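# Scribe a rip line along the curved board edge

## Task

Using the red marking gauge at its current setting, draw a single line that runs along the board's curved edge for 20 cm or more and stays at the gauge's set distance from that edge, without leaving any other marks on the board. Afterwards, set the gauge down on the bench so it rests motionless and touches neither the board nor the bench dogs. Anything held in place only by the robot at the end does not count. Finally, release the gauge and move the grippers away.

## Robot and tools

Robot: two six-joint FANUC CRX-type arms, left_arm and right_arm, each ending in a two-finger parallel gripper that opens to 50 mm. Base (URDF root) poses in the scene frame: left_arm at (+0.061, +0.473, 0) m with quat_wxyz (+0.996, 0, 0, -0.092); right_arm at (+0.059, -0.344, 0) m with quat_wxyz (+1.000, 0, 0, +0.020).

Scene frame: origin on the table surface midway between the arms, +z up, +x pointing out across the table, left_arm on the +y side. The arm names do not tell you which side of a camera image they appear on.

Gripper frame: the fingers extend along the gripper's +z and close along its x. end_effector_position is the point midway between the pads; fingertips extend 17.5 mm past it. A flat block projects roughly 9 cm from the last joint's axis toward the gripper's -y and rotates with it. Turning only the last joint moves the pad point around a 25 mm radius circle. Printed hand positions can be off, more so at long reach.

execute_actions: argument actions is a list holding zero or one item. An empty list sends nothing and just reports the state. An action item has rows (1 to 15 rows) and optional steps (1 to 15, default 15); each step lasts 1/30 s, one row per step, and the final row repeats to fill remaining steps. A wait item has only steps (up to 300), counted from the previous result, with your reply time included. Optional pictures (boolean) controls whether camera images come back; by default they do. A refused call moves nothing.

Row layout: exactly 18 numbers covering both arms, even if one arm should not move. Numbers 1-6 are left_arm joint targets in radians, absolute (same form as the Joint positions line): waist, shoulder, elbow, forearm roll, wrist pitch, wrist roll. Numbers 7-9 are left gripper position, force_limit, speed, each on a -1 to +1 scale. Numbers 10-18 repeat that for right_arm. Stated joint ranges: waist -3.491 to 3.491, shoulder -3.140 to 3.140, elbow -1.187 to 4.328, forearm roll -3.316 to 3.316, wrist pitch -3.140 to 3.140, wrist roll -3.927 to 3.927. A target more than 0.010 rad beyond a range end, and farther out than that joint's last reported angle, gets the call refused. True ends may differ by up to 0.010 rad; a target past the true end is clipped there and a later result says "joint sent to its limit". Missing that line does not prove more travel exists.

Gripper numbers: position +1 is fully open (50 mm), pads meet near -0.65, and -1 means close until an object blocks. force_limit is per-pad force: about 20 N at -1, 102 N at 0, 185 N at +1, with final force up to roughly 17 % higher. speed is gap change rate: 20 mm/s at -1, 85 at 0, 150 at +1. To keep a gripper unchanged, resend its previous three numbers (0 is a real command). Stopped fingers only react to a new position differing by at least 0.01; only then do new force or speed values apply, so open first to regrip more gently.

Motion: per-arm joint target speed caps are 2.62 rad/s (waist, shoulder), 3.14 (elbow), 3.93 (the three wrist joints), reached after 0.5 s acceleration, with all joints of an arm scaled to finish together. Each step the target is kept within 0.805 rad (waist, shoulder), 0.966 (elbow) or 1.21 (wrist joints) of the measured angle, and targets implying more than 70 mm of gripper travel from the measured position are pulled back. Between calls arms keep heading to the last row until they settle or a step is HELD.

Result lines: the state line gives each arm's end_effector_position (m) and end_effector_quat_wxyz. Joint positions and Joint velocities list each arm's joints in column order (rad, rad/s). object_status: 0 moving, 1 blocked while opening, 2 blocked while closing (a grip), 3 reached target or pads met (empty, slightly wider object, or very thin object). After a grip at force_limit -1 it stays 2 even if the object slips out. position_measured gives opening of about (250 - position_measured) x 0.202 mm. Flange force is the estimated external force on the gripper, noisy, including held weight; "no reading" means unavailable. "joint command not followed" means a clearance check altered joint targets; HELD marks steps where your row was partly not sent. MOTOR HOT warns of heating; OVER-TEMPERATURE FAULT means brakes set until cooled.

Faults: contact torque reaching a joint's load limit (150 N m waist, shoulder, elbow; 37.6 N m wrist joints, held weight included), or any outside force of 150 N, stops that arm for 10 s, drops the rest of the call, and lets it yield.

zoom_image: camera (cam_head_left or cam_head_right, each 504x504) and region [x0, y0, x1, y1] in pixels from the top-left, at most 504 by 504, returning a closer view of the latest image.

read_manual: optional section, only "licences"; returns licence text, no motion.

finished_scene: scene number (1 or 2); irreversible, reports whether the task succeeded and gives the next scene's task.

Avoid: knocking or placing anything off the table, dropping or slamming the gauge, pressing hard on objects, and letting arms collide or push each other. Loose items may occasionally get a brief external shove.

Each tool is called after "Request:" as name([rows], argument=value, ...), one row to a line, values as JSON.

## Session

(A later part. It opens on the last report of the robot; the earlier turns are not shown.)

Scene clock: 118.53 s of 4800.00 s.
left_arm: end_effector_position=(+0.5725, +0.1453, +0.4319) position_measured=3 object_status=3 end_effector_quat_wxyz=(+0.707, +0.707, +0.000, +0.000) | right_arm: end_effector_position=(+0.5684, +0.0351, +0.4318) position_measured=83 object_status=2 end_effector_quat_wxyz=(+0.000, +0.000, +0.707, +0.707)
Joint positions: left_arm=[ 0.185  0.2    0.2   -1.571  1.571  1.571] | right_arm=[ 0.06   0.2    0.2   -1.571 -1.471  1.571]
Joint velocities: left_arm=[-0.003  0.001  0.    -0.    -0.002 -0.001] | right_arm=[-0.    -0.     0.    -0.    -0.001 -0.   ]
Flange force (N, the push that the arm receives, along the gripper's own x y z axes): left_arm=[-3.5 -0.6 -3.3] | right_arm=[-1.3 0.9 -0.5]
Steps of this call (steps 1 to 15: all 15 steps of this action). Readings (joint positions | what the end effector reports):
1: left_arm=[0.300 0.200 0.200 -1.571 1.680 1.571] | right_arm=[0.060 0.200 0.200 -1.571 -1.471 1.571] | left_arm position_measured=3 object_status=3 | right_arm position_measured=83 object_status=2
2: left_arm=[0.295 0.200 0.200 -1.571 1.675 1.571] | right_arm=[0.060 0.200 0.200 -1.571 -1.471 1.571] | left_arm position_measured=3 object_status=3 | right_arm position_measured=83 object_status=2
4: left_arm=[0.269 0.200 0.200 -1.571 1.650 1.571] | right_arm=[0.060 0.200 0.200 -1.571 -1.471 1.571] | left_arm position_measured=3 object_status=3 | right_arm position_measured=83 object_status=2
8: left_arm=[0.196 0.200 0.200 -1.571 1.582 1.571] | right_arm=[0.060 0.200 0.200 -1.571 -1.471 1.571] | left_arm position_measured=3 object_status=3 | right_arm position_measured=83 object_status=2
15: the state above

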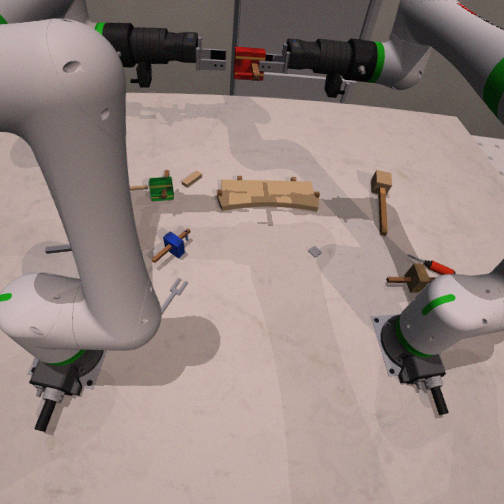

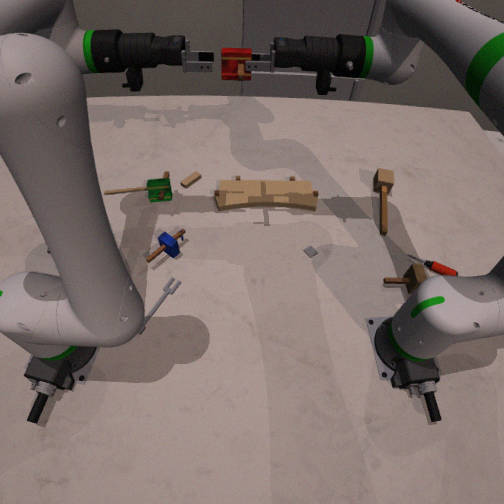

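Request:
execute_actions([
  {"rows":[[0.153,0.2,0.2,-1.5708,1.5395,1.5708,1,0,0,0.06,0.2,0.2,-1.5708,-1.4708,1.5708,-1,0,-0.4]],"steps":10},
], pictures=false)

Request:
execute_actions([
  {"rows":[[0.142,0.2,0.2,-1.5708,1.5285,1.5708,1,0,0,0.06,0.2,0.2,-1.5708,-1.4708,1.5708,-1,0,-0.4]],"steps":12},
])

Request:
zoom_image(camera="cam_head_left", region=[200,30,290,100])

Scene clock: 127.37 s of 4800.00 s.
left_arm: end_effector_position=(+0.5723, +0.1295, +0.4318) position_measured=3 object_status=3 end_effector_quat_wxyz=(+0.707, +0.707, +0.000, +0.000) | right_arm: end_effector_position=(+0.5684, +0.0351, +0.4318) position_measured=83 object_status=2 end_effector_quat_wxyz=(+0.000, +0.000, +0.707, +0.707)
Joint positions: left_arm=[ 0.153  0.2    0.2   -1.571  1.54   1.571] | right_arm=[ 0.06   0.2    0.2   -1.571 -1.471  1.571]
Joint velocities: left_arm=[-0.006  0.002 -0.    -0.001 -0.005  0.003] | right_arm=[-0.001  0.    -0.     0.    -0.002  0.   ]
Flange force (N, the push that the arm receives, along the gripper's own x y z axes): left_arm=[-2.1 0.4 1.3] | right_arm=[-2.4 1.1 -1.8]
Steps of this call (steps 1 to 15: the robot went on to your last target; steps 16 to 90: nothing new was sent; then 5.50 s passed at rest; steps 91 to 100: all 10 steps of this action). Readings (joint positions | what the end effector reports):
91: left_arm=[0.184 0.200 0.200 -1.571 1.570 1.571] | right_arm=[0.060 0.200 0.200 -1.571 -1.471 1.571] | left_arm position_measured=3 object_status=3 | right_arm position_measured=83 object_status=2
92: left_arm=[0.179 0.200 0.200 -1.571 1.565 1.571] | right_arm=[0.060 0.200 0.200 -1.571 -1.471 1.571] | left_arm position_measured=3 object_status=3 | right_arm position_measured=83 object_status=2
94: left_arm=[0.163 0.200 0.200 -1.571 1.550 1.571] | right_arm=[0.060 0.200 0.200 -1.571 -1.471 1.571] | left_arm position_measured=3 object_status=3 | right_arm position_measured=83 object_status=2
98: left_arm=[0.154 0.200 0.200 -1.571 1.540 1.571] | right_arm=[0.060 0.200 0.200 -1.571 -1.471 1.571] | left_arm position_measured=3 object_status=3 | right_arm position_measured=83 object_status=2
100: the state above

Scene clock: 127.77 s of 4800.00 s.
left_arm: end_effector_position=(+0.5720, +0.1237, +0.4318) position_measured=3 object_status=3 end_effector_quat_wxyz=(+0.707, +0.707, +0.000, +0.000) | right_arm: end_effector_position=(+0.5684, +0.0351, +0.4318) position_measured=83 object_status=2 end_effector_quat_wxyz=(+0.000, +0.000, +0.707, +0.707)
Joint positions: left_arm=[ 0.142  0.2    0.2   -1.571  1.529  1.571] | right_arm=[ 0.06   0.2    0.2   -1.571 -1.471  1.571]
Joint velocities: left_arm=[ 0.001  0.    -0.001 -0.    -0.001  0.001] | right_arm=[ 0.     0.     0.     0.    -0.001  0.   ]
Flange force (N, the push that the arm receives, along the gripper's own x y z axes): left_arm=[-1.1 -1.2 -0.3] | right_arm=[-2.6 0.4 -1.1]
Steps of this call (steps 1 to 12: all 12 steps of this action). Readings (joint positions | what the end effector reports):
1: left_arm=[0.153 0.200 0.200 -1.571 1.539 1.571] | right_arm=[0.060 0.200 0.200 -1.571 -1.471 1.571] | left_arm position_measured=3 object_status=3 | right_arm position_measured=83 object_status=2
2: left_arm=[0.150 0.200 0.200 -1.571 1.536 1.571] | right_arm=[0.060 0.200 0.200 -1.571 -1.471 1.571] | left_arm position_measured=3 object_status=3 | right_arm position_measured=83 object_status=2
4: left_arm=[0.145 0.200 0.200 -1.571 1.531 1.571] | right_arm=[0.060 0.200 0.200 -1.571 -1.471 1.571] | left_arm position_measured=3 object_status=3 | right_arm position_measured=83 object_status=2
8: left_arm=[0.142 0.200 0.200 -1.571 1.529 1.571] | right_arm=[0.060 0.200 0.200 -1.571 -1.471 1.571] | left_arm position_measured=3 object_status=3 | right_arm position_measured=83 object_status=2
12: the state above

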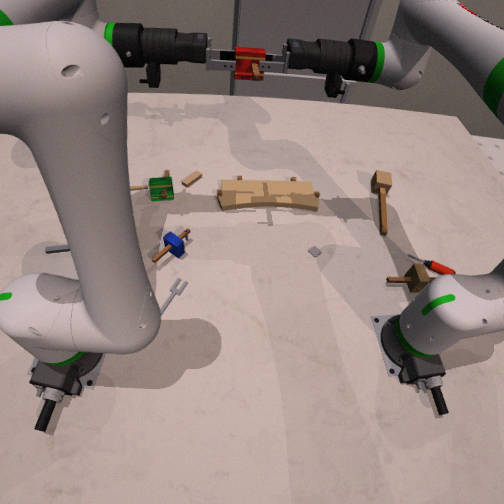

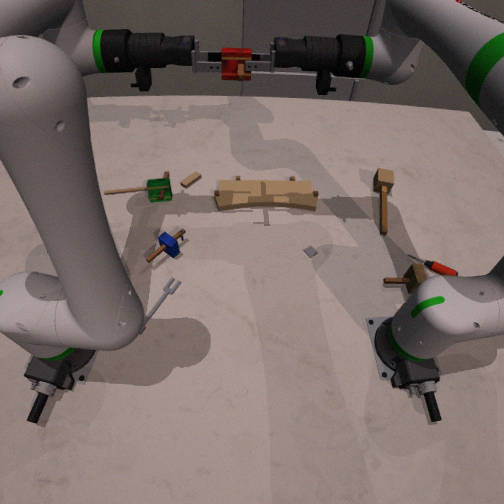

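Region (200, 30, 290, 100) of cam_head_left's 504x504 image, scaled by 5.600, with more detail than that image has.

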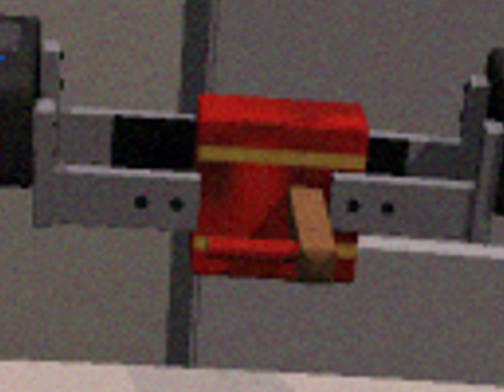

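Request:
execute_actions([
  {"rows":[[0.135,0.2,0.2,-1.5708,1.5215,1.5708,1,0,0,0.06,0.2,0.2,-1.5708,-1.4708,1.5708,-1,0,-0.4]],"steps":10},
], pictures=false)

Request:
execute_actions([
  {"rows":[[0.093,0.2,0.2,-1.5708,1.4795,1.5708,1,0,0,0.06,0.2,0.2,-1.5708,-1.4708,1.5708,-1,0,-0.4]],"steps":12},
], pictures=false)

Request:
execute_actions([
  {"rows":[[0.093,0.2,0.2,-1.5708,1.4795,1.5708,-1,-1,-0.6,0.06,0.2,0.2,-1.5708,-1.4708,1.5708,-1,0,-0.4]]},
])

Request:
zoom_image(camera="cam_head_left", region=[200,30,290,100])

Scene clock: 137.97 s of 4800.00 s.
left_arm: end_effector_position=(+0.5719, +0.1201, +0.4318) position_measured=3 object_status=3 end_effector_quat_wxyz=(+0.707, +0.707, +0.000, +0.000) | right_arm: end_effector_position=(+0.5684, +0.0351, +0.4318) position_measured=83 object_status=2 end_effector_quat_wxyz=(+0.000, +0.000, +0.707, +0.707)
Joint positions: left_arm=[ 0.135  0.2    0.2   -1.571  1.522  1.571] | right_arm=[ 0.06   0.2    0.2   -1.571 -1.471  1.571]
Joint velocities: left_arm=[-0.002 -0.001 -0.001  0.    -0.001  0.   ] | right_arm=[-0.  0.  0. -0. -0.  0.]
Flange force (N, the push that the arm receives, along the gripper's own x y z axes): left_arm=[-3.0 -0.4 -0.5] | right_arm=[-3.1 0.4 -0.4]
Steps of this call (steps 1 to 15: the robot went on to your last target; steps 16 to 90: nothing new was sent; then 6.87 s passed at rest; steps 91 to 100: all 10 steps of this action). Readings (joint positions | what the end effector reports):
91: left_arm=[0.142 0.200 0.200 -1.571 1.528 1.571] | right_arm=[0.060 0.200 0.200 -1.571 -1.471 1.571] | left_arm position_measured=3 object_status=3 | right_arm position_measured=83 object_status=2
92: left_arm=[0.139 0.200 0.200 -1.571 1.526 1.571] | right_arm=[0.060 0.200 0.200 -1.571 -1.471 1.571] | left_arm position_measured=3 object_status=3 | right_arm position_measured=83 object_status=2
94: left_arm=[0.137 0.200 0.200 -1.571 1.523 1.571] | right_arm=[0.060 0.200 0.200 -1.571 -1.471 1.571] | left_arm position_measured=3 object_status=3 | right_arm position_measured=83 object_status=2
98: left_arm=[0.135 0.200 0.200 -1.571 1.522 1.571] | right_arm=[0.060 0.200 0.200 -1.571 -1.471 1.571] | left_arm position_measured=3 object_status=3 | right_arm position_measured=83 object_status=2
100: the state above

Scene clock: 138.37 s of 4800.00 s.
left_arm: end_effector_position=(+0.5704, +0.0987, +0.4318) position_measured=3 object_status=3 end_effector_quat_wxyz=(+0.707, +0.707, +0.000, +0.000) | right_arm: end_effector_position=(+0.5684, +0.0351, +0.4318) position_measured=83 object_status=2 end_effector_quat_wxyz=(+0.000, +0.000, +0.707, +0.707)
Joint positions: left_arm=[ 0.093  0.2    0.2   -1.571  1.48   1.571] | right_arm=[ 0.06   0.2    0.2   -1.571 -1.471  1.571]
Joint velocities: left_arm=[-0.003  0.    -0.     0.    -0.002  0.   ] | right_arm=[-0.    -0.    -0.    -0.     0.001 -0.001]
Flange force (N, the push that the arm receives, along the gripper's own x y z axes): left_arm=[0.2 0.4 1.2] | right_arm=[-0.9 -0.2 -1.2]
Steps of this call (steps 1 to 12: all 12 steps of this action). Readings (joint positions | what the end effector reports):
1: left_arm=[0.134 0.200 0.200 -1.571 1.521 1.571] | right_arm=[0.060 0.200 0.200 -1.571 -1.471 1.571] | left_arm position_measured=3 object_status=3 | right_arm position_measured=83 object_status=2
2: left_arm=[0.130 0.200 0.200 -1.571 1.516 1.571] | right_arm=[0.060 0.200 0.200 -1.571 -1.471 1.571] | left_arm position_measured=3 object_status=3 | right_arm position_measured=83 object_status=2
4: left_arm=[0.109 0.200 0.200 -1.571 1.496 1.571] | right_arm=[0.060 0.200 0.200 -1.571 -1.471 1.571] | left_arm position_measured=3 object_status=3 | right_arm position_measured=83 object_status=2
8: left_arm=[0.094 0.200 0.200 -1.571 1.481 1.571] | right_arm=[0.060 0.200 0.200 -1.571 -1.471 1.571] | left_arm position_measured=3 object_status=3 | right_arm position_measured=83 object_status=2
12: the state above

Scene clock: 138.87 s of 4800.00 s.
left_arm: end_effector_position=(+0.5703, +0.0986, +0.4318) position_measured=75 object_status=0 end_effector_quat_wxyz=(+0.707, +0.707, -0.000, -0.000) | right_arm: end_effector_position=(+0.5686, +0.0351, +0.4319) position_measured=83 object_status=2 end_effector_quat_wxyz=(+0.000, +0.000, +0.707, +0.707)
Joint positions: left_arm=[ 0.093  0.2    0.2   -1.571  1.48   1.571] | right_arm=[ 0.06   0.2    0.2   -1.571 -1.47   1.571]
Joint velocities: left_arm=[-0.    -0.001  0.    -0.     0.    -0.002] | right_arm=[-0.     0.    -0.    -0.001  0.     0.   ]
Flange force (N, the push that the arm receives, along the gripper's own x y z axes): left_arm=[-16.6 -3.9 -2.6] | right_arm=[-12.9 3.2 -2.0]
Steps of this call (steps 1 to 15: all 15 steps of this action). Readings (joint positions | what the end effector reports):
1: left_arm=[0.093 0.200 0.200 -1.571 1.480 1.571] | right_arm=[0.060 0.200 0.200 -1.571 -1.471 1.571] | left_arm position_measured=9 object_status=0 | right_arm position_measured=83 object_status=2
2: left_arm=[0.093 0.200 0.200 -1.571 1.480 1.571] | right_arm=[0.060 0.200 0.200 -1.571 -1.471 1.571] | left_arm position_measured=16 object_status=0 | right_arm position_measured=83 object_status=2
4: left_arm=[0.093 0.200 0.200 -1.571 1.480 1.571] | right_arm=[0.060 0.200 0.200 -1.571 -1.471 1.571] | left_arm position_measured=32 object_status=0 | right_arm position_measured=83 object_status=2
8: left_arm=[0.093 0.200 0.200 -1.571 1.480 1.571] | right_arm=[0.060 0.200 0.200 -1.571 -1.471 1.571] | left_arm position_measured=62 object_status=0 | right_arm position_measured=83 object_status=2
15: the state above

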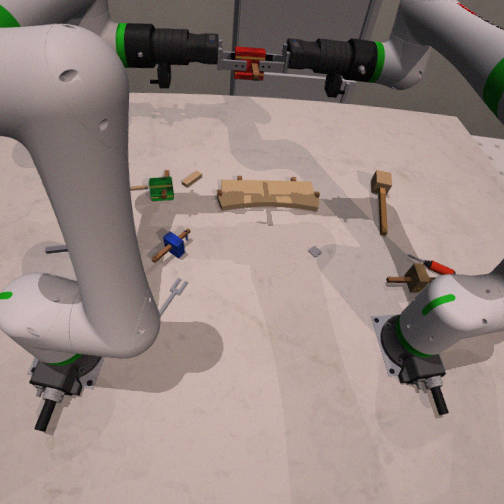

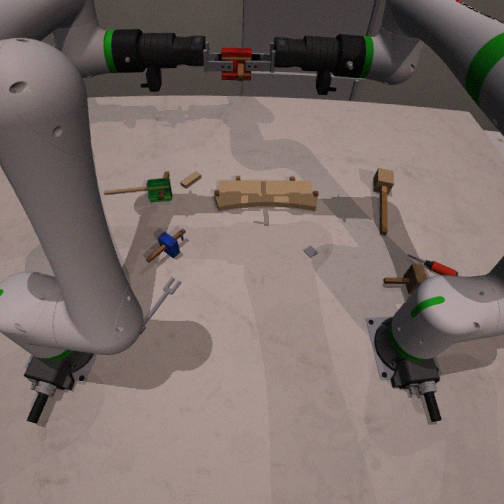

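Region (200, 30, 290, 100) of cam_head_left's 504x504 image, scaled by 5.600, with more detail than that image has.

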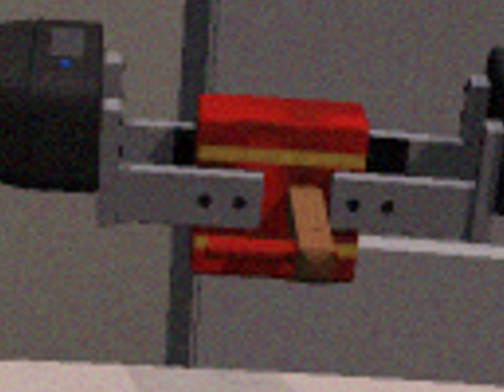

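Request:
execute_actions([
  {"rows":[[0.093,0.195,0.195,-1.5708,1.4795,1.5708,-0.97,0.1,-0.6,0.06,0.2,0.2,-1.5708,-1.4708,1.5708,-1,0,-0.4]]},
], pictures=false)

Request:
execute_actions([
  {"steps":10},
], pictures=false)

Scene clock: 152.77 s of 4800.00 s.
left_arm: end_effector_position=(+0.5684, +0.0989, +0.4322) position_measured=82 object_status=2 end_effector_quat_wxyz=(+0.707, +0.707, +0.000, +0.000) | right_arm: end_effector_position=(+0.5682, +0.0353, +0.4318) position_measured=83 object_status=2 end_effector_quat_wxyz=(-0.000, -0.000, +0.707, +0.707)
Joint positions: left_arm=[ 0.093  0.195  0.195 -1.571  1.479  1.571] | right_arm=[ 0.06   0.2    0.2   -1.571 -1.471  1.571]
Joint velocities: left_arm=[ 0.001  0.001  0.001  0.     0.001 -0.001] | right_arm=[-0.     0.001 -0.     0.001  0.003 -0.   ]
Flange force (N, the push that the arm receives, along the gripper's own x y z axes): left_arm=[10.9 -4.5 3.0] | right_arm=[9.8 5.1 0.3]
Steps of this call (steps 1 to 15: the robot went on to your last target; steps 16 to 90: nothing new was sent; then 10.40 s passed at rest; steps 91 to 105: all 15 steps of this action). Readings (joint positions | what the end effector reports):
91: left_arm=[0.093 0.200 0.200 -1.571 1.480 1.571] | right_arm=[0.060 0.200 0.200 -1.571 -1.471 1.571] | left_arm position_measured=81 object_status=0 | right_arm position_measured=83 object_status=2
92: left_arm=[0.093 0.198 0.198 -1.571 1.480 1.571] | right_arm=[0.060 0.200 0.200 -1.571 -1.471 1.571] | left_arm position_measured=82 object_status=0 | right_arm position_measured=83 object_status=2
94: left_arm=[0.093 0.196 0.196 -1.571 1.479 1.571] | right_arm=[0.060 0.200 0.200 -1.571 -1.471 1.571] | left_arm position_measured=82 object_status=0 | right_arm position_measured=83 object_status=2
98: left_arm=[0.093 0.195 0.195 -1.571 1.479 1.571] | right_arm=[0.060 0.200 0.200 -1.571 -1.471 1.571] | left_arm position_measured=82 object_status=2 | right_arm position_measured=83 object_status=2
105: the state above

Scene clock: 153.10 s of 4800.00 s.
left_arm: end_effector_position=(+0.5684, +0.0989, +0.4322) position_measured=82 object_status=2 end_effector_quat_wxyz=(+0.707, +0.707, +0.000, +0.000) | right_arm: end_effector_position=(+0.5683, +0.0353, +0.4318) position_measured=83 object_status=2 end_effector_quat_wxyz=(-0.000, +0.000, +0.707, +0.707)
Joint positions: left_arm=[ 0.093  0.195  0.195 -1.571  1.479  1.571] | right_arm=[ 0.06   0.2    0.2   -1.571 -1.471  1.571]
Joint velocities: left_arm=[-0.002  0.    -0.001  0.     0.    -0.001] | right_arm=[0.    0.    0.001 0.    0.001 0.001]
Flange force (N, the push that the arm receives, along the gripper's own x y z axes): left_arm=[11.5 -3.7 2.6] | right_arm=[8.8 5.1 0.0]
Steps of this call (steps 1 to 10: the robot went on to your last target). Readings (joint positions | what the end effector reports):
1: left_arm=[0.093 0.195 0.195 -1.571 1.479 1.571] | right_arm=[0.060 0.200 0.200 -1.571 -1.471 1.571] | left_arm position_measured=82 object_status=2 | right_arm position_measured=83 object_status=2
2: left_arm=[0.093 0.195 0.195 -1.571 1.479 1.571] | right_arm=[0.060 0.200 0.200 -1.571 -1.471 1.571] | left_arm position_measured=82 object_status=2 | right_arm position_measured=83 object_status=2
4: left_arm=[0.093 0.195 0.195 -1.571 1.479 1.571] | right_arm=[0.060 0.200 0.200 -1.571 -1.471 1.571] | left_arm position_measured=82 object_status=2 | right_arm position_measured=83 object_status=2
8: left_arm=[0.093 0.195 0.195 -1.571 1.479 1.571] | right_arm=[0.060 0.200 0.200 -1.571 -1.471 1.571] | left_arm position_measured=82 object_status=2 | right_arm position_measured=83 object_status=2
10: the state above

Request:
execute_actions([
  {"rows":[[0.093,0.195,0.195,-1.5708,1.4795,1.5708,-0.97,0.1,-0.6,0.06,0.2,0.2,-1.5708,-1.4708,1.5708,1,0,-0.4]],"steps":12},
], pictures=false)

Request:
execute_actions([
  {"rows":[[0.093,0.195,0.195,-1.5708,1.4795,1.5708,-0.97,0.1,-0.6,-0.1,0.2,0.2,-1.5708,-1.6308,1.5708,1,0,-0.4]],"steps":12},
], pictures=false)

Request:
execute_actions([
  {"rows":[[0.093,0.195,0.195,0,-1.5708,2.1953,-0.97,0.1,-0.6,-0.7,0.2,0.2,-1.5708,-1.6308,1.5708,1,0,-0.4]]},
], pictures=false)

Request:
execute_actions([
  {"steps":75},
], pictures=false)

Request:
execute_actions([
  {"rows":[[-0.47,0.42,0.2,0,-1.35,2.22,-0.97,0.1,-0.6,-0.7,0.2,0.2,-1.5708,-1.6308,1.5708,1,0,-0.4]]},
], pictures=false)

Request:
execute_actions([
  {"steps":22},
], pictures=false)

Request:
execute_actions([
  {"rows":[[-0.4497,0.5238,0.2039,0,-1.251,2.2048,-0.97,0.1,-0.6,-0.7,0.2,0.2,-1.5708,-1.6308,1.5708,1,0,-0.4]]},
])

Request:
zoom_image(camera="cam_head_left", region=[205,160,335,250])

Scene clock: 179.13 s of 4800.00 s.
left_arm: end_effector_position=(+0.5683, +0.0987, +0.4323) position_measured=82 object_status=2 end_effector_quat_wxyz=(+0.707, +0.707, -0.000, +0.000) | right_arm: end_effector_position=(+0.5685, +0.0350, +0.4318) position_measured=3 object_status=0 end_effector_quat_wxyz=(+0.000, +0.000, +0.707, +0.707)
Joint positions: left_arm=[ 0.093  0.195  0.195 -1.571  1.48   1.571] | right_arm=[ 0.06   0.2    0.2   -1.571 -1.471  1.571]
Joint velocities: left_arm=[ 0.     0.001 -0.001 -0.    -0.    -0.001] | right_arm=[ 0.    -0.     0.    -0.    -0.004  0.002]
Flange force (N, the push that the arm receives, along the gripper's own x y z axes): left_arm=[-2.5 -2.2 -0.5] | right_arm=[-2.3 2.3 0.0]
Steps of this call (steps 1 to 15: the robot went on to your last target; steps 16 to 90: nothing new was sent; then 22.63 s passed at rest; steps 91 to 102: all 12 steps of this action). Readings (joint positions | what the end effector reports):
91: left_arm=[0.093 0.195 0.195 -1.571 1.479 1.571] | right_arm=[0.060 0.200 0.200 -1.571 -1.471 1.571] | left_arm position_measured=82 object_status=2 | right_arm position_measured=76 object_status=0
92: left_arm=[0.093 0.195 0.195 -1.571 1.480 1.571] | right_arm=[0.060 0.200 0.200 -1.571 -1.471 1.571] | left_arm position_measured=82 object_status=2 | right_arm position_measured=66 object_status=0
94: left_arm=[0.093 0.195 0.195 -1.571 1.480 1.571] | right_arm=[0.060 0.200 0.200 -1.571 -1.470 1.571] | left_arm position_measured=82 object_status=2 | right_arm position_measured=47 object_status=0
98: left_arm=[0.093 0.195 0.195 -1.571 1.480 1.571] | right_arm=[0.060 0.200 0.200 -1.571 -1.470 1.571] | left_arm position_measured=82 object_status=2 | right_arm position_measured=8 object_status=0
102: the state above

Scene clock: 179.53 s of 4800.00 s.
left_arm: end_effector_position=(+0.5683, +0.0987, +0.4322) position_measured=82 object_status=2 end_effector_quat_wxyz=(+0.707, +0.707, -0.000, -0.000) | right_arm: end_effector_position=(+0.5701, -0.0460, +0.4318) position_measured=3 object_status=3 end_effector_quat_wxyz=(+0.000, +0.000, +0.707, +0.707)
Joint positions: left_arm=[ 0.093  0.195  0.195 -1.571  1.479  1.571] | right_arm=[-0.099  0.2    0.2   -1.571 -1.629  1.571]
Joint velocities: left_arm=[ 0.    -0.     0.    -0.    -0.     0.001] | right_arm=[-0.02   0.    -0.    -0.    -0.027 -0.002]
Flange force (N, the push that the arm receives, along the gripper's own x y z axes): left_arm=[-2.2 -1.2 0.4] | right_arm=[-1.6 2.1 -11.0]
Steps of this call (steps 1 to 12: all 12 steps of this action). Readings (joint positions | what the end effector reports):
1: left_arm=[0.093 0.195 0.195 -1.571 1.480 1.571] | right_arm=[0.059 0.200 0.200 -1.571 -1.471 1.571] | left_arm position_measured=82 object_status=2 | right_arm position_measured=3 object_status=0
2: left_arm=[0.093 0.195 0.195 -1.571 1.480 1.571] | right_arm=[0.055 0.200 0.200 -1.571 -1.476 1.571] | left_arm position_measured=82 object_status=2 | right_arm position_measured=3 object_status=0
4: left_arm=[0.093 0.195 0.195 -1.571 1.480 1.571] | right_arm=[0.028 0.200 0.200 -1.571 -1.503 1.571] | left_arm position_measured=82 object_status=2 | right_arm position_measured=3 object_status=3
8: left_arm=[0.093 0.195 0.195 -1.571 1.479 1.571] | right_arm=[-0.065 0.200 0.200 -1.571 -1.595 1.571] | left_arm position_measured=82 object_status=2 | right_arm position_measured=3 object_status=3
12: the state above

Scene clock: 180.03 s of 4800.00 s.
left_arm: end_effector_position=(+0.6879, +0.0857, +0.5576) position_measured=82 object_status=2 end_effector_quat_wxyz=(+0.819, +0.527, +0.226, +0.023) | right_arm: end_effector_position=(+0.6328, -0.2011, +0.4318) position_measured=3 object_status=3 end_effector_quat_wxyz=(+0.100, +0.100, +0.700, +0.700)
Joint positions: left_arm=[ 0.093  0.195  0.195 -1.173  1.082  1.753] | right_arm=[-0.383  0.2    0.2   -1.571 -1.63   1.571]
Joint velocities: left_arm=[-0.001  0.001  0.001  0.97  -0.97   0.376] | right_arm=[-0.665 -0.001  0.001  0.    -0.001 -0.001]
Flange force (N, the push that the arm receives, along the gripper's own x y z axes): left_arm=[-0.3 -2.9 -1.4] | right_arm=[-4.5 1.9 -0.5]
Steps of this call (steps 1 to 15: all 15 steps of this action). Readings (joint positions | what the end effector reports):
1: left_arm=[0.093 0.195 0.195 -1.571 1.479 1.571] | right_arm=[-0.100 0.200 0.200 -1.571 -1.630 1.571] | left_arm position_measured=82 object_status=2 | right_arm position_measured=3 object_status=3
2: left_arm=[0.093 0.195 0.195 -1.564 1.471 1.574] | right_arm=[-0.105 0.200 0.200 -1.571 -1.630 1.571] | left_arm position_measured=82 object_status=2 | right_arm position_measured=3 object_status=3
4: left_arm=[0.093 0.195 0.195 -1.523 1.431 1.595] | right_arm=[-0.132 0.200 0.200 -1.571 -1.630 1.571] | left_arm position_measured=82 object_status=2 | right_arm position_measured=3 object_status=3
8: left_arm=[0.093 0.195 0.195 -1.396 1.304 1.658] | right_arm=[-0.226 0.200 0.200 -1.571 -1.630 1.571] | left_arm position_measured=82 object_status=2 | right_arm position_measured=3 object_status=3
15: the state above

Scene clock: 182.53 s of 4800.00 s.
left_arm: end_effector_position=(+0.5692, +0.2758, +0.2592) position_measured=82 object_status=2 end_effector_quat_wxyz=(+0.000, -0.263, +0.965, +0.000) | right_arm: end_effector_position=(+0.6486, -0.3868, +0.4318) position_measured=3 object_status=3 end_effector_quat_wxyz=(+0.209, +0.209, +0.676, +0.676)
Joint positions: left_arm=[ 0.093  0.195  0.195 -0.    -1.571  2.195] | right_arm=[-0.7    0.2    0.2   -1.571 -1.631  1.571]
Joint velocities: left_arm=[-0.001  0.001  0.001 -0.    -0.001 -0.   ] | right_arm=[ 0.    -0.    -0.001  0.001  0.001 -0.   ]
Flange force (N, the push that the arm receives, along the gripper's own x y z axes): left_arm=[4.2 3.4 4.7] | right_arm=[-1.7 1.8 -1.2]
Steps of this call (steps 1 to 75: the robot went on to your last target). Readings (joint positions | what the end effector reports):
1: left_arm=[0.093 0.195 0.195 -1.140 1.048 1.766] | right_arm=[-0.406 0.200 0.200 -1.571 -1.630 1.571] | left_arm position_measured=82 object_status=2 | right_arm position_measured=3 object_status=3
2: left_arm=[0.093 0.195 0.195 -1.107 1.014 1.778] | right_arm=[-0.428 0.200 0.200 -1.571 -1.630 1.571] | left_arm position_measured=82 object_status=2 | right_arm position_measured=3 object_status=3
4: left_arm=[0.093 0.195 0.195 -1.041 0.944 1.803] | right_arm=[-0.473 0.200 0.200 -1.571 -1.631 1.571] | left_arm position_measured=82 object_status=2 | right_arm position_measured=3 object_status=3
8: left_arm=[0.093 0.195 0.195 -0.911 0.793 1.852] | right_arm=[-0.563 0.200 0.200 -1.571 -1.631 1.571] | left_arm position_measured=82 object_status=2 | right_arm position_measured=3 object_status=3
75: the state above

Scene clock: 183.03 s of 4800.00 s.
left_arm: end_effector_position=(+0.5339, +0.1262, +0.2000) position_measured=82 object_status=2 end_effector_quat_wxyz=(+0.000, -0.131, +0.991, -0.000) | right_arm: end_effector_position=(+0.6486, -0.3868, +0.4318) position_measured=3 object_status=3 end_effector_quat_wxyz=(+0.209, +0.209, +0.676, +0.676)
Joint positions: left_arm=[-0.19   0.309  0.197  0.    -1.459  2.208] | right_arm=[-0.7    0.2    0.2   -1.571 -1.631  1.571]
Joint velocities: left_arm=[-0.65   0.258  0.006 -0.     0.251  0.026] | right_arm=[-0.     0.    -0.    -0.     0.     0.001]
Flange force (N, the push that the arm receives, along the gripper's own x y z axes): left_arm=[2.4 -1.4 2.1] | right_arm=[-0.7 1.9 -1.4]
Steps of this call (steps 1 to 15: all 15 steps of this action). Readings (joint positions | what the end effector reports):
1: left_arm=[0.093 0.195 0.195 -0.000 -1.571 2.195] | right_arm=[-0.700 0.200 0.200 -1.571 -1.631 1.571] | left_arm position_measured=82 object_status=2 | right_arm position_measured=3 object_status=3
2: left_arm=[0.088 0.197 0.195 -0.000 -1.568 2.196] | right_arm=[-0.700 0.200 0.200 -1.571 -1.631 1.571] | left_arm position_measured=82 object_status=2 | right_arm position_measured=3 object_status=3
4: left_arm=[0.062 0.209 0.195 -0.000 -1.556 2.197] | right_arm=[-0.700 0.200 0.200 -1.571 -1.631 1.571] | left_arm position_measured=82 object_status=2 | right_arm position_measured=3 object_status=3
8: left_arm=[-0.033 0.246 0.196 0.000 -1.520 2.201] | right_arm=[-0.700 0.200 0.200 -1.571 -1.631 1.571] | left_arm position_measured=82 object_status=2 | right_arm position_measured=3 object_status=3
15: the state above

Scene clock: 183.77 s of 4800.00 s.
left_arm: end_effector_position=(+0.4477, -0.0122, +0.1376) position_measured=82 object_status=2 end_effector_quat_wxyz=(+0.000, +0.002, +1.000, -0.000) | right_arm: end_effector_position=(+0.6486, -0.3868, +0.4318) position_measured=3 object_status=3 end_effector_quat_wxyz=(+0.209, +0.209, +0.676, +0.676)
Joint positions: left_arm=[-0.47  0.42  0.2   0.   -1.35  2.22] | right_arm=[-0.7    0.2    0.2   -1.571 -1.631  1.571]
Joint velocities: left_arm=[-0.003  0.001 -0.     0.001  0.     0.   ] | right_arm=[ 0.     0.     0.     0.     0.001 -0.   ]
Flange force (N, the push that the arm receives, along the gripper's own x y z axes): left_arm=[2.4 0.9 3.5] | right_arm=[-2.8 2.2 -1.6]
Steps of this call (steps 1 to 22: the robot went on to your last target). Readings (joint positions | what the end effector reports):
1: left_arm=[-0.212 0.317 0.198 0.000 -1.450 2.209] | right_arm=[-0.700 0.200 0.200 -1.571 -1.631 1.571] | left_arm position_measured=82 object_status=2 | right_arm position_measured=3 object_status=3
2: left_arm=[-0.234 0.326 0.198 0.000 -1.442 2.210] | right_arm=[-0.700 0.200 0.200 -1.571 -1.631 1.571] | left_arm position_measured=82 object_status=2 | right_arm position_measured=3 object_status=3
4: left_arm=[-0.277 0.343 0.198 0.000 -1.425 2.212] | right_arm=[-0.700 0.200 0.200 -1.571 -1.631 1.571] | left_arm position_measured=82 object_status=2 | right_arm position_measured=3 object_status=3
8: left_arm=[-0.364 0.378 0.199 0.000 -1.391 2.215] | right_arm=[-0.700 0.200 0.200 -1.571 -1.631 1.571] | left_arm position_measured=82 object_status=2 | right_arm position_measured=3 object_status=3
22: the state above

Scene clock: 184.27 s of 4800.00 s.
left_arm: end_effector_position=(+0.4781, -0.0198, +0.0770) position_measured=82 object_status=2 end_effector_quat_wxyz=(+0.000, -0.000, +1.000, -0.000) | right_arm: end_effector_position=(+0.6486, -0.3868, +0.4318) position_measured=3 object_status=3 end_effector_quat_wxyz=(+0.209, +0.209, +0.675, +0.676)
Joint positions: left_arm=[-0.45   0.524  0.204  0.    -1.251  2.205] | right_arm=[-0.7    0.2    0.2   -1.571 -1.631  1.571]
Joint velocities: left_arm=[0.001 0.002 0.    0.001 0.001 0.001] | right_arm=[-0.     0.001 -0.     0.     0.    -0.001]
Flange force (N, the push that the arm receives, along the gripper's own x y z axes): left_arm=[4.9 1.4 2.2] | right_arm=[-1.8 2.3 -0.8]
Steps of this call (steps 1 to 15: all 15 steps of this action). Readings (joint positions | what the end effector reports):
1: left_arm=[-0.470 0.421 0.200 0.000 -1.349 2.220] | right_arm=[-0.700 0.200 0.200 -1.571 -1.631 1.571] | left_arm position_measured=82 object_status=2 | right_arm position_measured=3 object_status=3
2: left_arm=[-0.469 0.425 0.200 0.000 -1.345 2.219] | right_arm=[-0.700 0.200 0.200 -1.571 -1.631 1.571] | left_arm position_measured=82 object_status=2 | right_arm position_measured=3 object_status=3
4: left_arm=[-0.463 0.451 0.201 0.000 -1.319 2.214] | right_arm=[-0.700 0.200 0.200 -1.571 -1.631 1.571] | left_arm position_measured=82 object_status=2 | right_arm position_measured=3 object_status=3
8: left_arm=[-0.451 0.516 0.203 0.000 -1.259 2.206] | right_arm=[-0.700 0.200 0.200 -1.571 -1.631 1.571] | left_arm position_measured=82 object_status=2 | right_arm position_measured=3 object_status=3
15: the state above

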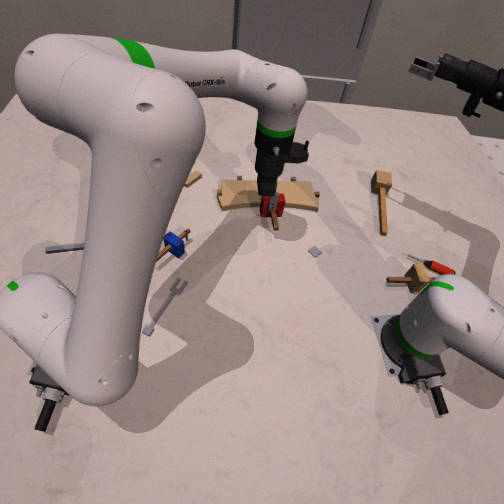

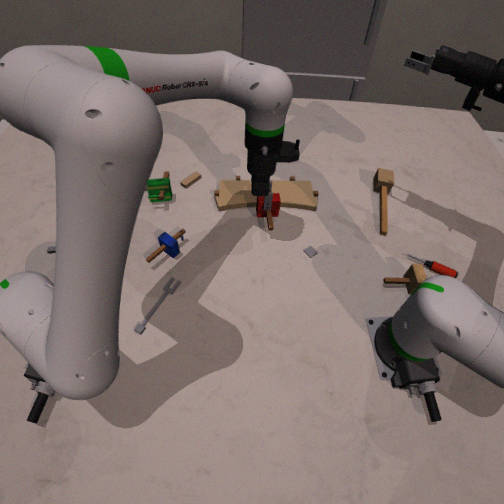

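Region (205, 160, 335, 250) of cam_head_left's 504x504 image, scaled by 3.877, with more detail than that image has; it fills the top 349 rows of this view, and the rest is white.

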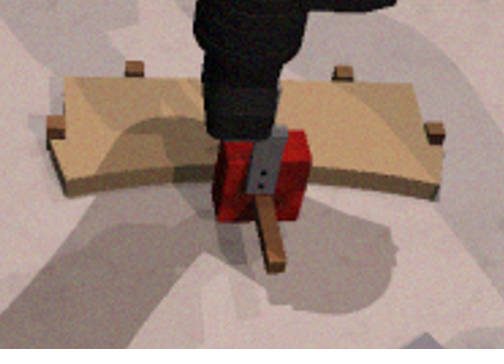

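Request:
execute_actions([
  {"rows":[[-0.4345,0.5494,0.2431,0,-1.2645,2.1896,-0.97,0.1,-0.6,-0.7,0.2,0.2,-1.5708,-1.6308,1.5708,1,0,-0.4]],"steps":12},
], pictures=false)

Request:
execute_actions([
  {"rows":[[-0.4326,0.5526,0.248,0,-1.2662,2.1877,-0.97,0.1,-0.6,-0.7,0.2,0.2,-1.5708,-1.6308,1.5708,1,0,-0.4]],"steps":10},
], pictures=false)

Request:
execute_actions([
  {"rows":[[-0.4307,0.5558,0.2529,0,-1.2679,2.1858,-0.97,0.1,-0.6,-0.7,0.2,0.2,-1.5708,-1.6308,1.5708,1,0,-0.4]],"steps":10},
], pictures=false)

Scene clock: 195.37 s of 4800.00 s.
left_arm: end_effector_position=(+0.4939, -0.0196, +0.0770) position_measured=82 object_status=2 end_effector_quat_wxyz=(-0.000, -0.000, +1.000, +0.000) | right_arm: end_effector_position=(+0.6486, -0.3868, +0.4318) position_measured=3 object_status=3 end_effector_quat_wxyz=(+0.209, +0.209, +0.675, +0.675)
Joint positions: left_arm=[-0.435  0.549  0.243 -0.    -1.264  2.19 ] | right_arm=[-0.7    0.2    0.2   -1.571 -1.631  1.571]
Joint velocities: left_arm=[-0.001  0.002  0.003 -0.    -0.001 -0.001] | right_arm=[-0.     0.001  0.     0.001  0.    -0.   ]
Flange force (N, the push that the arm receives, along the gripper's own x y z axes): left_arm=[2.2 0.4 2.6] | right_arm=[-1.2 1.4 -1.3]
Steps of this call (steps 1 to 15: the robot went on to your last target; steps 16 to 90: nothing new was sent; then 7.70 s passed at rest; steps 91 to 102: all 12 steps of this action). Readings (joint positions | what the end effector reports):
91: left_arm=[-0.449 0.524 0.204 -0.000 -1.251 2.205] | right_arm=[-0.700 0.200 0.200 -1.571 -1.631 1.571] | left_arm position_measured=82 object_status=2 | right_arm position_measured=3 object_status=3
92: left_arm=[-0.447 0.528 0.210 -0.000 -1.253 2.202] | right_arm=[-0.700 0.200 0.200 -1.571 -1.631 1.571] | left_arm position_measured=82 object_status=2 | right_arm position_measured=3 object_status=3
94: left_arm=[-0.439 0.541 0.230 -0.000 -1.260 2.195] | right_arm=[-0.700 0.200 0.200 -1.571 -1.631 1.571] | left_arm position_measured=82 object_status=2 | right_arm position_measured=3 object_status=3
98: left_arm=[-0.435 0.549 0.242 -0.000 -1.264 2.190] | right_arm=[-0.700 0.200 0.200 -1.571 -1.631 1.571] | left_arm position_measured=82 object_status=2 | right_arm position_measured=3 object_status=3
102: the state above

Scene clock: 195.70 s of 4800.00 s.
left_arm: end_effector_position=(+0.4960, -0.0196, +0.0770) position_measured=82 object_status=2 end_effector_quat_wxyz=(+0.000, -0.000, +1.000, +0.000) | right_arm: end_effector_position=(+0.6486, -0.3868, +0.4318) position_measured=3 object_status=3 end_effector_quat_wxyz=(+0.209, +0.209, +0.675, +0.675)
Joint positions: left_arm=[-0.433  0.553  0.248 -0.    -1.266  2.188] | right_arm=[-0.7    0.2    0.2   -1.571 -1.631  1.571]
Joint velocities: left_arm=[ 0.001  0.002  0.     0.    -0.     0.   ] | right_arm=[ 0.     0.    -0.     0.001 -0.001 -0.001]
Flange force (N, the push that the arm receives, along the gripper's own x y z axes): left_arm=[3.7 2.4 2.9] | right_arm=[-2.6 1.8 -1.7]
Steps of this call (steps 1 to 10: all 10 steps of this action). Readings (joint positions | what the end effector reports):
1: left_arm=[-0.434 0.550 0.243 -0.000 -1.265 2.189] | right_arm=[-0.700 0.200 0.200 -1.571 -1.631 1.571] | left_arm position_measured=82 object_status=2 | right_arm position_measured=3 object_status=3
2: left_arm=[-0.434 0.551 0.245 -0.000 -1.265 2.189] | right_arm=[-0.700 0.200 0.200 -1.571 -1.631 1.571] | left_arm position_measured=82 object_status=2 | right_arm position_measured=3 object_status=3
4: left_arm=[-0.433 0.552 0.247 -0.000 -1.266 2.188] | right_arm=[-0.700 0.200 0.200 -1.571 -1.631 1.571] | left_arm position_measured=82 object_status=2 | right_arm position_measured=3 object_status=3
8: left_arm=[-0.433 0.553 0.248 -0.000 -1.266 2.188] | right_arm=[-0.700 0.200 0.200 -1.571 -1.631 1.571] | left_arm position_measured=82 object_status=2 | right_arm position_measured=3 object_status=3
10: the state above

Scene clock: 196.03 s of 4800.00 s.
left_arm: end_effector_position=(+0.4979, -0.0195, +0.0770) position_measured=82 object_status=2 end_effector_quat_wxyz=(+0.000, -0.000, +1.000, +0.000) | right_arm: end_effector_position=(+0.6486, -0.3868, +0.4318) position_measured=3 object_status=3 end_effector_quat_wxyz=(+0.209, +0.209, +0.675, +0.675)
Joint positions: left_arm=[-0.431  0.556  0.253 -0.    -1.268  2.186] | right_arm=[-0.7    0.2    0.2   -1.571 -1.631  1.571]
Joint velocities: left_arm=[ 0.001  0.     0.     0.    -0.    -0.001] | right_arm=[ 0.     0.     0.    -0.001 -0.002  0.001]
Flange force (N, the push that the arm receives, along the gripper's own x y z axes): left_arm=[1.9 0.4 2.4] | right_arm=[-1.8 2.3 -0.7]
Steps of this call (steps 1 to 10: all 10 steps of this action). Readings (joint positions | what the end effector reports):
1: left_arm=[-0.432 0.553 0.248 -0.000 -1.266 2.188] | right_arm=[-0.700 0.200 0.200 -1.571 -1.631 1.571] | left_arm position_measured=82 object_status=2 | right_arm position_measured=3 object_status=3
2: left_arm=[-0.432 0.554 0.250 -0.000 -1.267 2.187] | right_arm=[-0.700 0.200 0.200 -1.571 -1.631 1.571] | left_arm position_measured=82 object_status=2 | right_arm position_measured=3 object_status=3
4: left_arm=[-0.431 0.555 0.252 -0.000 -1.268 2.186] | right_arm=[-0.700 0.200 0.200 -1.571 -1.631 1.571] | left_arm position_measured=82 object_status=2 | right_arm position_measured=3 object_status=3
8: left_arm=[-0.431 0.556 0.253 -0.000 -1.268 2.186] | right_arm=[-0.700 0.200 0.200 -1.571 -1.631 1.571] | left_arm position_measured=82 object_status=2 | right_arm position_measured=3 object_status=3
10: the state above

Request:
execute_actions([
  {"rows":[[-0.4288,0.559,0.2578,0,-1.2696,2.1839,-0.97,0.1,-0.6,-0.7,0.2,0.2,-1.5708,-1.6308,1.5708,1,0,-0.4]],"steps":10},
], pictures=false)

Request:
execute_actions([
  {"rows":[[-0.4269,0.5622,0.2627,0,-1.2713,2.182,-0.97,0.1,-0.6,-0.7,0.2,0.2,-1.5708,-1.6308,1.5708,1,0,-0.4]],"steps":10},
], pictures=false)

Scene clock: 205.47 s of 4800.00 s.
left_arm: end_effector_position=(+0.4999, -0.0195, +0.0770) position_measured=82 object_status=2 end_effector_quat_wxyz=(-0.000, -0.000, +1.000, -0.000) | right_arm: end_effector_position=(+0.6486, -0.3868, +0.4318) position_measured=3 object_status=3 end_effector_quat_wxyz=(+0.209, +0.209, +0.675, +0.675)
Joint positions: left_arm=[-0.429  0.559  0.258  0.    -1.27   2.184] | right_arm=[-0.7    0.2    0.2   -1.571 -1.631  1.571]
Joint velocities: left_arm=[ 0.    -0.001  0.     0.    -0.    -0.002] | right_arm=[-0.    -0.     0.001 -0.001 -0.     0.   ]
Flange force (N, the push that the arm receives, along the gripper's own x y z axes): left_arm=[2.7 3.1 3.5] | right_arm=[-1.5 2.3 -1.7]
Steps of this call (steps 1 to 15: the robot went on to your last target; steps 16 to 90: nothing new was sent; then 6.10 s passed at rest; steps 91 to 100: all 10 steps of this action). Readings (joint positions | what the end effector reports):
91: left_arm=[-0.431 0.556 0.253 0.000 -1.268 2.186] | right_arm=[-0.700 0.200 0.200 -1.571 -1.631 1.571] | left_arm position_measured=82 object_status=2 | right_arm position_measured=3 object_status=3
92: left_arm=[-0.430 0.557 0.255 0.000 -1.269 2.185] | right_arm=[-0.700 0.200 0.200 -1.571 -1.631 1.571] | left_arm position_measured=82 object_status=2 | right_arm position_measured=3 object_status=3
94: left_arm=[-0.429 0.558 0.257 0.000 -1.269 2.184] | right_arm=[-0.700 0.200 0.200 -1.571 -1.631 1.571] | left_arm position_measured=82 object_status=2 | right_arm position_measured=3 object_status=3
98: left_arm=[-0.429 0.559 0.258 0.000 -1.270 2.184] | right_arm=[-0.700 0.200 0.200 -1.571 -1.631 1.571] | left_arm position_measured=82 object_status=2 | right_arm position_measured=3 object_status=3
100: the state above

Scene clock: 205.80 s of 4800.00 s.
left_arm: end_effector_position=(+0.5018, -0.0194, +0.0770) position_measured=82 object_status=2 end_effector_quat_wxyz=(-0.000, -0.000, +1.000, +0.000) | right_arm: end_effector_position=(+0.6486, -0.3868, +0.4318) position_measured=3 object_status=3 end_effector_quat_wxyz=(+0.209, +0.209, +0.675, +0.675)
Joint positions: left_arm=[-0.427  0.562  0.263  0.    -1.271  2.182] | right_arm=[-0.7    0.2    0.2   -1.571 -1.631  1.571]
Joint velocities: left_arm=[ 0.002  0.002  0.001 -0.     0.     0.   ] | right_arm=[-0.    -0.     0.001 -0.001 -0.001  0.001]
Flange force (N, the push that the arm receives, along the gripper's own x y z axes): left_arm=[24.6 13.1 -3.6] | right_arm=[-2.8 2.5 -1.6]
Steps of this call (steps 1 to 10: all 10 steps of this action). Readings (joint positions | what the end effector reports):
1: left_arm=[-0.429 0.559 0.258 0.000 -1.270 2.184] | right_arm=[-0.700 0.200 0.200 -1.571 -1.631 1.571] | left_arm position_measured=82 object_status=2 | right_arm position_measured=3 object_status=3
2: left_arm=[-0.428 0.560 0.260 0.000 -1.270 2.183] | right_arm=[-0.700 0.200 0.200 -1.571 -1.631 1.571] | left_arm position_measured=82 object_status=2 | right_arm position_measured=3 object_status=3
4: left_arm=[-0.427 0.561 0.262 0.000 -1.271 2.182] | right_arm=[-0.700 0.200 0.200 -1.571 -1.631 1.571] | left_arm position_measured=82 object_status=2 | right_arm position_measured=3 object_status=3
8: left_arm=[-0.427 0.562 0.262 0.000 -1.271 2.182] | right_arm=[-0.700 0.200 0.200 -1.571 -1.631 1.571] | left_arm position_measured=82 object_status=2 | right_arm position_measured=3 object_status=3
10: the state above

Request:
execute_actions([
  {"rows":[[-0.4269,0.5622,0.2627,0,-1.2713,2.162,-0.97,0.1,-0.6,-0.7,0.2,0.2,-1.5708,-1.6308,1.5708,1,0,-0.4]],"steps":10},
], pictures=false)

Request:
execute_actions([
  {"rows":[[-0.4269,0.5622,0.2627,0,-1.2713,2.197,-0.97,0.1,-0.6,-0.7,0.2,0.2,-1.5708,-1.6308,1.5708,1,0,-0.4]],"steps":10},
], pictures=false)

Request:
execute_actions([
  {"rows":[[-0.4269,0.5622,0.2627,0,-1.2713,2.212,-0.97,0.1,-0.6,-0.7,0.2,0.2,-1.5708,-1.6308,1.5708,1,0,-0.4]],"steps":10},
], pictures=false)

Scene clock: 217.33 s of 4800.00 s.
left_arm: end_effector_position=(+0.5016, -0.0194, +0.0771) position_measured=82 object_status=2 end_effector_quat_wxyz=(+0.000, +0.010, +1.000, -0.000) | right_arm: end_effector_position=(+0.6486, -0.3868, +0.4318) position_measured=3 object_status=3 end_effector_quat_wxyz=(+0.209, +0.209, +0.675, +0.675)
Joint positions: left_arm=[-0.427  0.562  0.263 -0.    -1.271  2.162] | right_arm=[-0.7    0.2    0.2   -1.571 -1.631  1.571]
Joint velocities: left_arm=[ 0.002 -0.001 -0.001 -0.001 -0.003 -0.003] | right_arm=[-0.     0.     0.    -0.    -0.001 -0.   ]
Flange force (N, the push that the arm receives, along the gripper's own x y z axes): left_arm=[9.4 4.9 2.1] | right_arm=[-2.6 2.7 -2.5]
Steps of this call (steps 1 to 15: the robot went on to your last target; steps 16 to 90: nothing new was sent; then 8.20 s passed at rest; steps 91 to 100: all 10 steps of this action). Readings (joint positions | what the end effector reports):
91: left_arm=[-0.427 0.562 0.263 0.000 -1.271 2.181] | right_arm=[-0.700 0.200 0.200 -1.571 -1.631 1.571] | left_arm position_measured=82 object_status=2 | right_arm position_measured=3 object_status=3
92: left_arm=[-0.427 0.562 0.263 0.000 -1.271 2.176] | right_arm=[-0.700 0.200 0.200 -1.571 -1.631 1.571] | left_arm position_measured=82 object_status=2 | right_arm position_measured=3 object_status=3
94: left_arm=[-0.427 0.562 0.263 -0.000 -1.271 2.167] | right_arm=[-0.700 0.200 0.200 -1.571 -1.631 1.571] | left_arm position_measured=82 object_status=2 | right_arm position_measured=3 object_status=3
98: left_arm=[-0.427 0.562 0.263 -0.000 -1.271 2.163] | right_arm=[-0.700 0.200 0.200 -1.571 -1.631 1.571] | left_arm position_measured=82 object_status=2 | right_arm position_measured=3 object_status=3
100: the state above

Scene clock: 217.67 s of 4800.00 s.
left_arm: end_effector_position=(+0.5024, -0.0193, +0.0770) position_measured=86 object_status=0 end_effector_quat_wxyz=(+0.000, -0.007, +1.000, +0.000) | right_arm: end_effector_position=(+0.6486, -0.3868, +0.4318) position_measured=3 object_status=3 end_effector_quat_wxyz=(+0.209, +0.209, +0.675, +0.675)
Joint positions: left_arm=[-0.427  0.562  0.263 -0.    -1.271  2.197] | right_arm=[-0.7    0.2    0.2   -1.571 -1.631  1.571]
Joint velocities: left_arm=[-0.001 -0.001 -0.    -0.     0.     0.004] | right_arm=[-0.     0.     0.     0.001 -0.001 -0.001]
Flange force (N, the push that the arm receives, along the gripper's own x y z axes): left_arm=[16.6 7.2 0.9] | right_arm=[-3.6 2.2 -2.3]
Steps of this call (steps 1 to 10: all 10 steps of this action). Readings (joint positions | what the end effector reports):
1: left_arm=[-0.427 0.562 0.263 -0.000 -1.271 2.162] | right_arm=[-0.700 0.200 0.200 -1.571 -1.631 1.571] | left_arm position_measured=82 object_status=2 | right_arm position_measured=3 object_status=3
2: left_arm=[-0.427 0.562 0.263 -0.000 -1.271 2.168] | right_arm=[-0.700 0.200 0.200 -1.571 -1.631 1.571] | left_arm position_measured=82 object_status=2 | right_arm position_measured=3 object_status=3
4: left_arm=[-0.427 0.562 0.263 -0.000 -1.272 2.187] | right_arm=[-0.700 0.200 0.200 -1.571 -1.631 1.571] | left_arm position_measured=83 object_status=2 | right_arm position_measured=3 object_status=3
8: left_arm=[-0.427 0.562 0.263 -0.000 -1.271 2.196] | right_arm=[-0.700 0.200 0.200 -1.571 -1.631 1.571] | left_arm position_measured=86 object_status=0 | right_arm position_measured=3 object_status=3
10: the state above

Scene clock: 218.00 s of 4800.00 s.
left_arm: end_effector_position=(+0.5026, -0.0194, +0.0770) position_measured=86 object_status=2 end_effector_quat_wxyz=(-0.000, -0.015, +1.000, +0.000) | right_arm: end_effector_position=(+0.6486, -0.3868, +0.4318) position_measured=3 object_status=3 end_effector_quat_wxyz=(+0.209, +0.209, +0.675, +0.675)
Joint positions: left_arm=[-0.427  0.562  0.263 -0.    -1.271  2.212] | right_arm=[-0.7    0.2    0.2   -1.571 -1.631  1.571]
Joint velocities: left_arm=[ 0.     0.001 -0.    -0.    -0.     0.004] | right_arm=[-0.    -0.    -0.     0.001 -0.001 -0.001]
Flange force (N, the push that the arm receives, along the gripper's own x y z axes): left_arm=[28.4 9.6 -4.6] | right_arm=[-1.6 2.4 -1.4]
Steps of this call (steps 1 to 10: all 10 steps of this action). Readings (joint positions | what the end effector reports):
1: left_arm=[-0.427 0.562 0.263 -0.000 -1.271 2.198] | right_arm=[-0.700 0.200 0.200 -1.571 -1.631 1.571] | left_arm position_measured=86 object_status=0 | right_arm position_measured=3 object_status=3
2: left_arm=[-0.427 0.562 0.263 -0.000 -1.271 2.202] | right_arm=[-0.700 0.200 0.200 -1.571 -1.631 1.571] | left_arm position_measured=86 object_status=0 | right_arm position_measured=3 object_status=3
4: left_arm=[-0.427 0.562 0.263 -0.000 -1.271 2.208] | right_arm=[-0.700 0.200 0.200 -1.571 -1.631 1.571] | left_arm position_measured=86 object_status=2 | right_arm position_measured=3 object_status=3
8: left_arm=[-0.427 0.562 0.263 -0.000 -1.271 2.212] | right_arm=[-0.700 0.200 0.200 -1.571 -1.631 1.571] | left_arm position_measured=86 object_status=2 | right_arm position_measured=3 object_status=3
10: the state above

Request:
execute_actions([
  {"rows":[[-0.4402,0.5398,0.2284,0,-1.2595,2.1953,-0.97,0.1,-0.6,-0.7,0.2,0.2,-1.5708,-1.6308,1.5708,1,0,-0.4]],"steps":15},
])

Scene clock: 259.40 s of 4800.00 s.
left_arm: end_effector_position=(+0.4881, -0.0197, +0.0770) position_measured=86 object_status=2 end_effector_quat_wxyz=(-0.000, -0.000, +1.000, +0.000) | right_arm: end_effector_position=(+0.6486, -0.3868, +0.4318) position_measured=3 object_status=3 end_effector_quat_wxyz=(+0.209, +0.209, +0.675, +0.675)
Joint positions: left_arm=[-0.44   0.54   0.228  0.    -1.26   2.195] | right_arm=[-0.7    0.2    0.2   -1.571 -1.631  1.571]
Joint velocities: left_arm=[ 0.    -0.    -0.    -0.001  0.    -0.   ] | right_arm=[-0.     0.     0.     0.    -0.001 -0.001]
Flange force (N, the push that the arm receives, along the gripper's own x y z axes): left_arm=[4.6 2.9 2.5] | right_arm=[-1.3 2.0 -1.5]
Steps of this call (steps 1 to 15: the robot went on to your last target; steps 16 to 90: nothing new was sent; then 37.90 s passed at rest; steps 91 to 105: all 15 steps of this action). Readings (joint positions | what the end effector reports):
91: left_arm=[-0.427 0.562 0.262 0.000 -1.271 2.212] | right_arm=[-0.700 0.200 0.200 -1.571 -1.631 1.571] | left_arm position_measured=86 object_status=2 | right_arm position_measured=3 object_status=3
92: left_arm=[-0.429 0.558 0.257 0.000 -1.268 2.210] | right_arm=[-0.700 0.200 0.200 -1.571 -1.631 1.571] | left_arm position_measured=86 object_status=2 | right_arm position_measured=3 object_status=3
94: left_arm=[-0.436 0.547 0.239 0.000 -1.263 2.201] | right_arm=[-0.700 0.200 0.200 -1.571 -1.631 1.571] | left_arm position_measured=86 object_status=2 | right_arm position_measured=3 object_status=3
98: left_arm=[-0.440 0.540 0.230 0.000 -1.260 2.196] | right_arm=[-0.700 0.200 0.200 -1.571 -1.631 1.571] | left_arm position_measured=86 object_status=2 | right_arm position_measured=3 object_status=3
105: the state above

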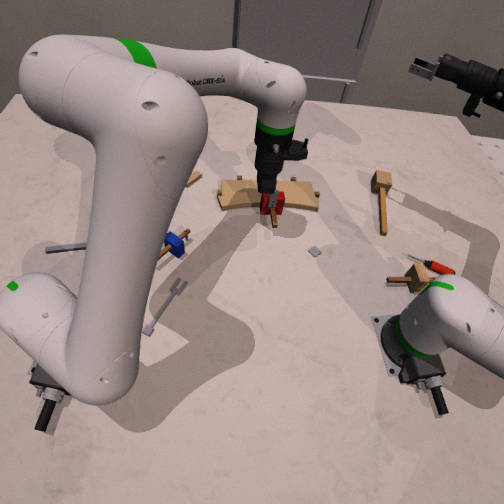

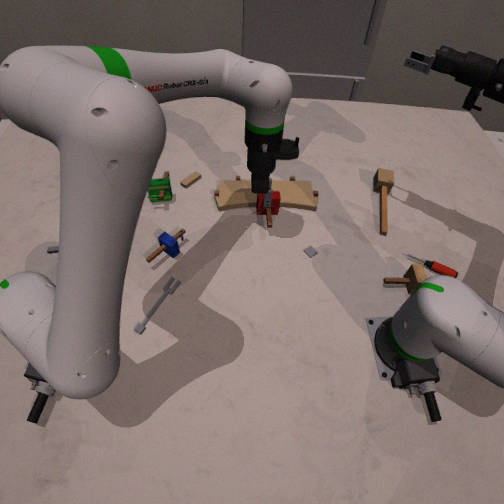

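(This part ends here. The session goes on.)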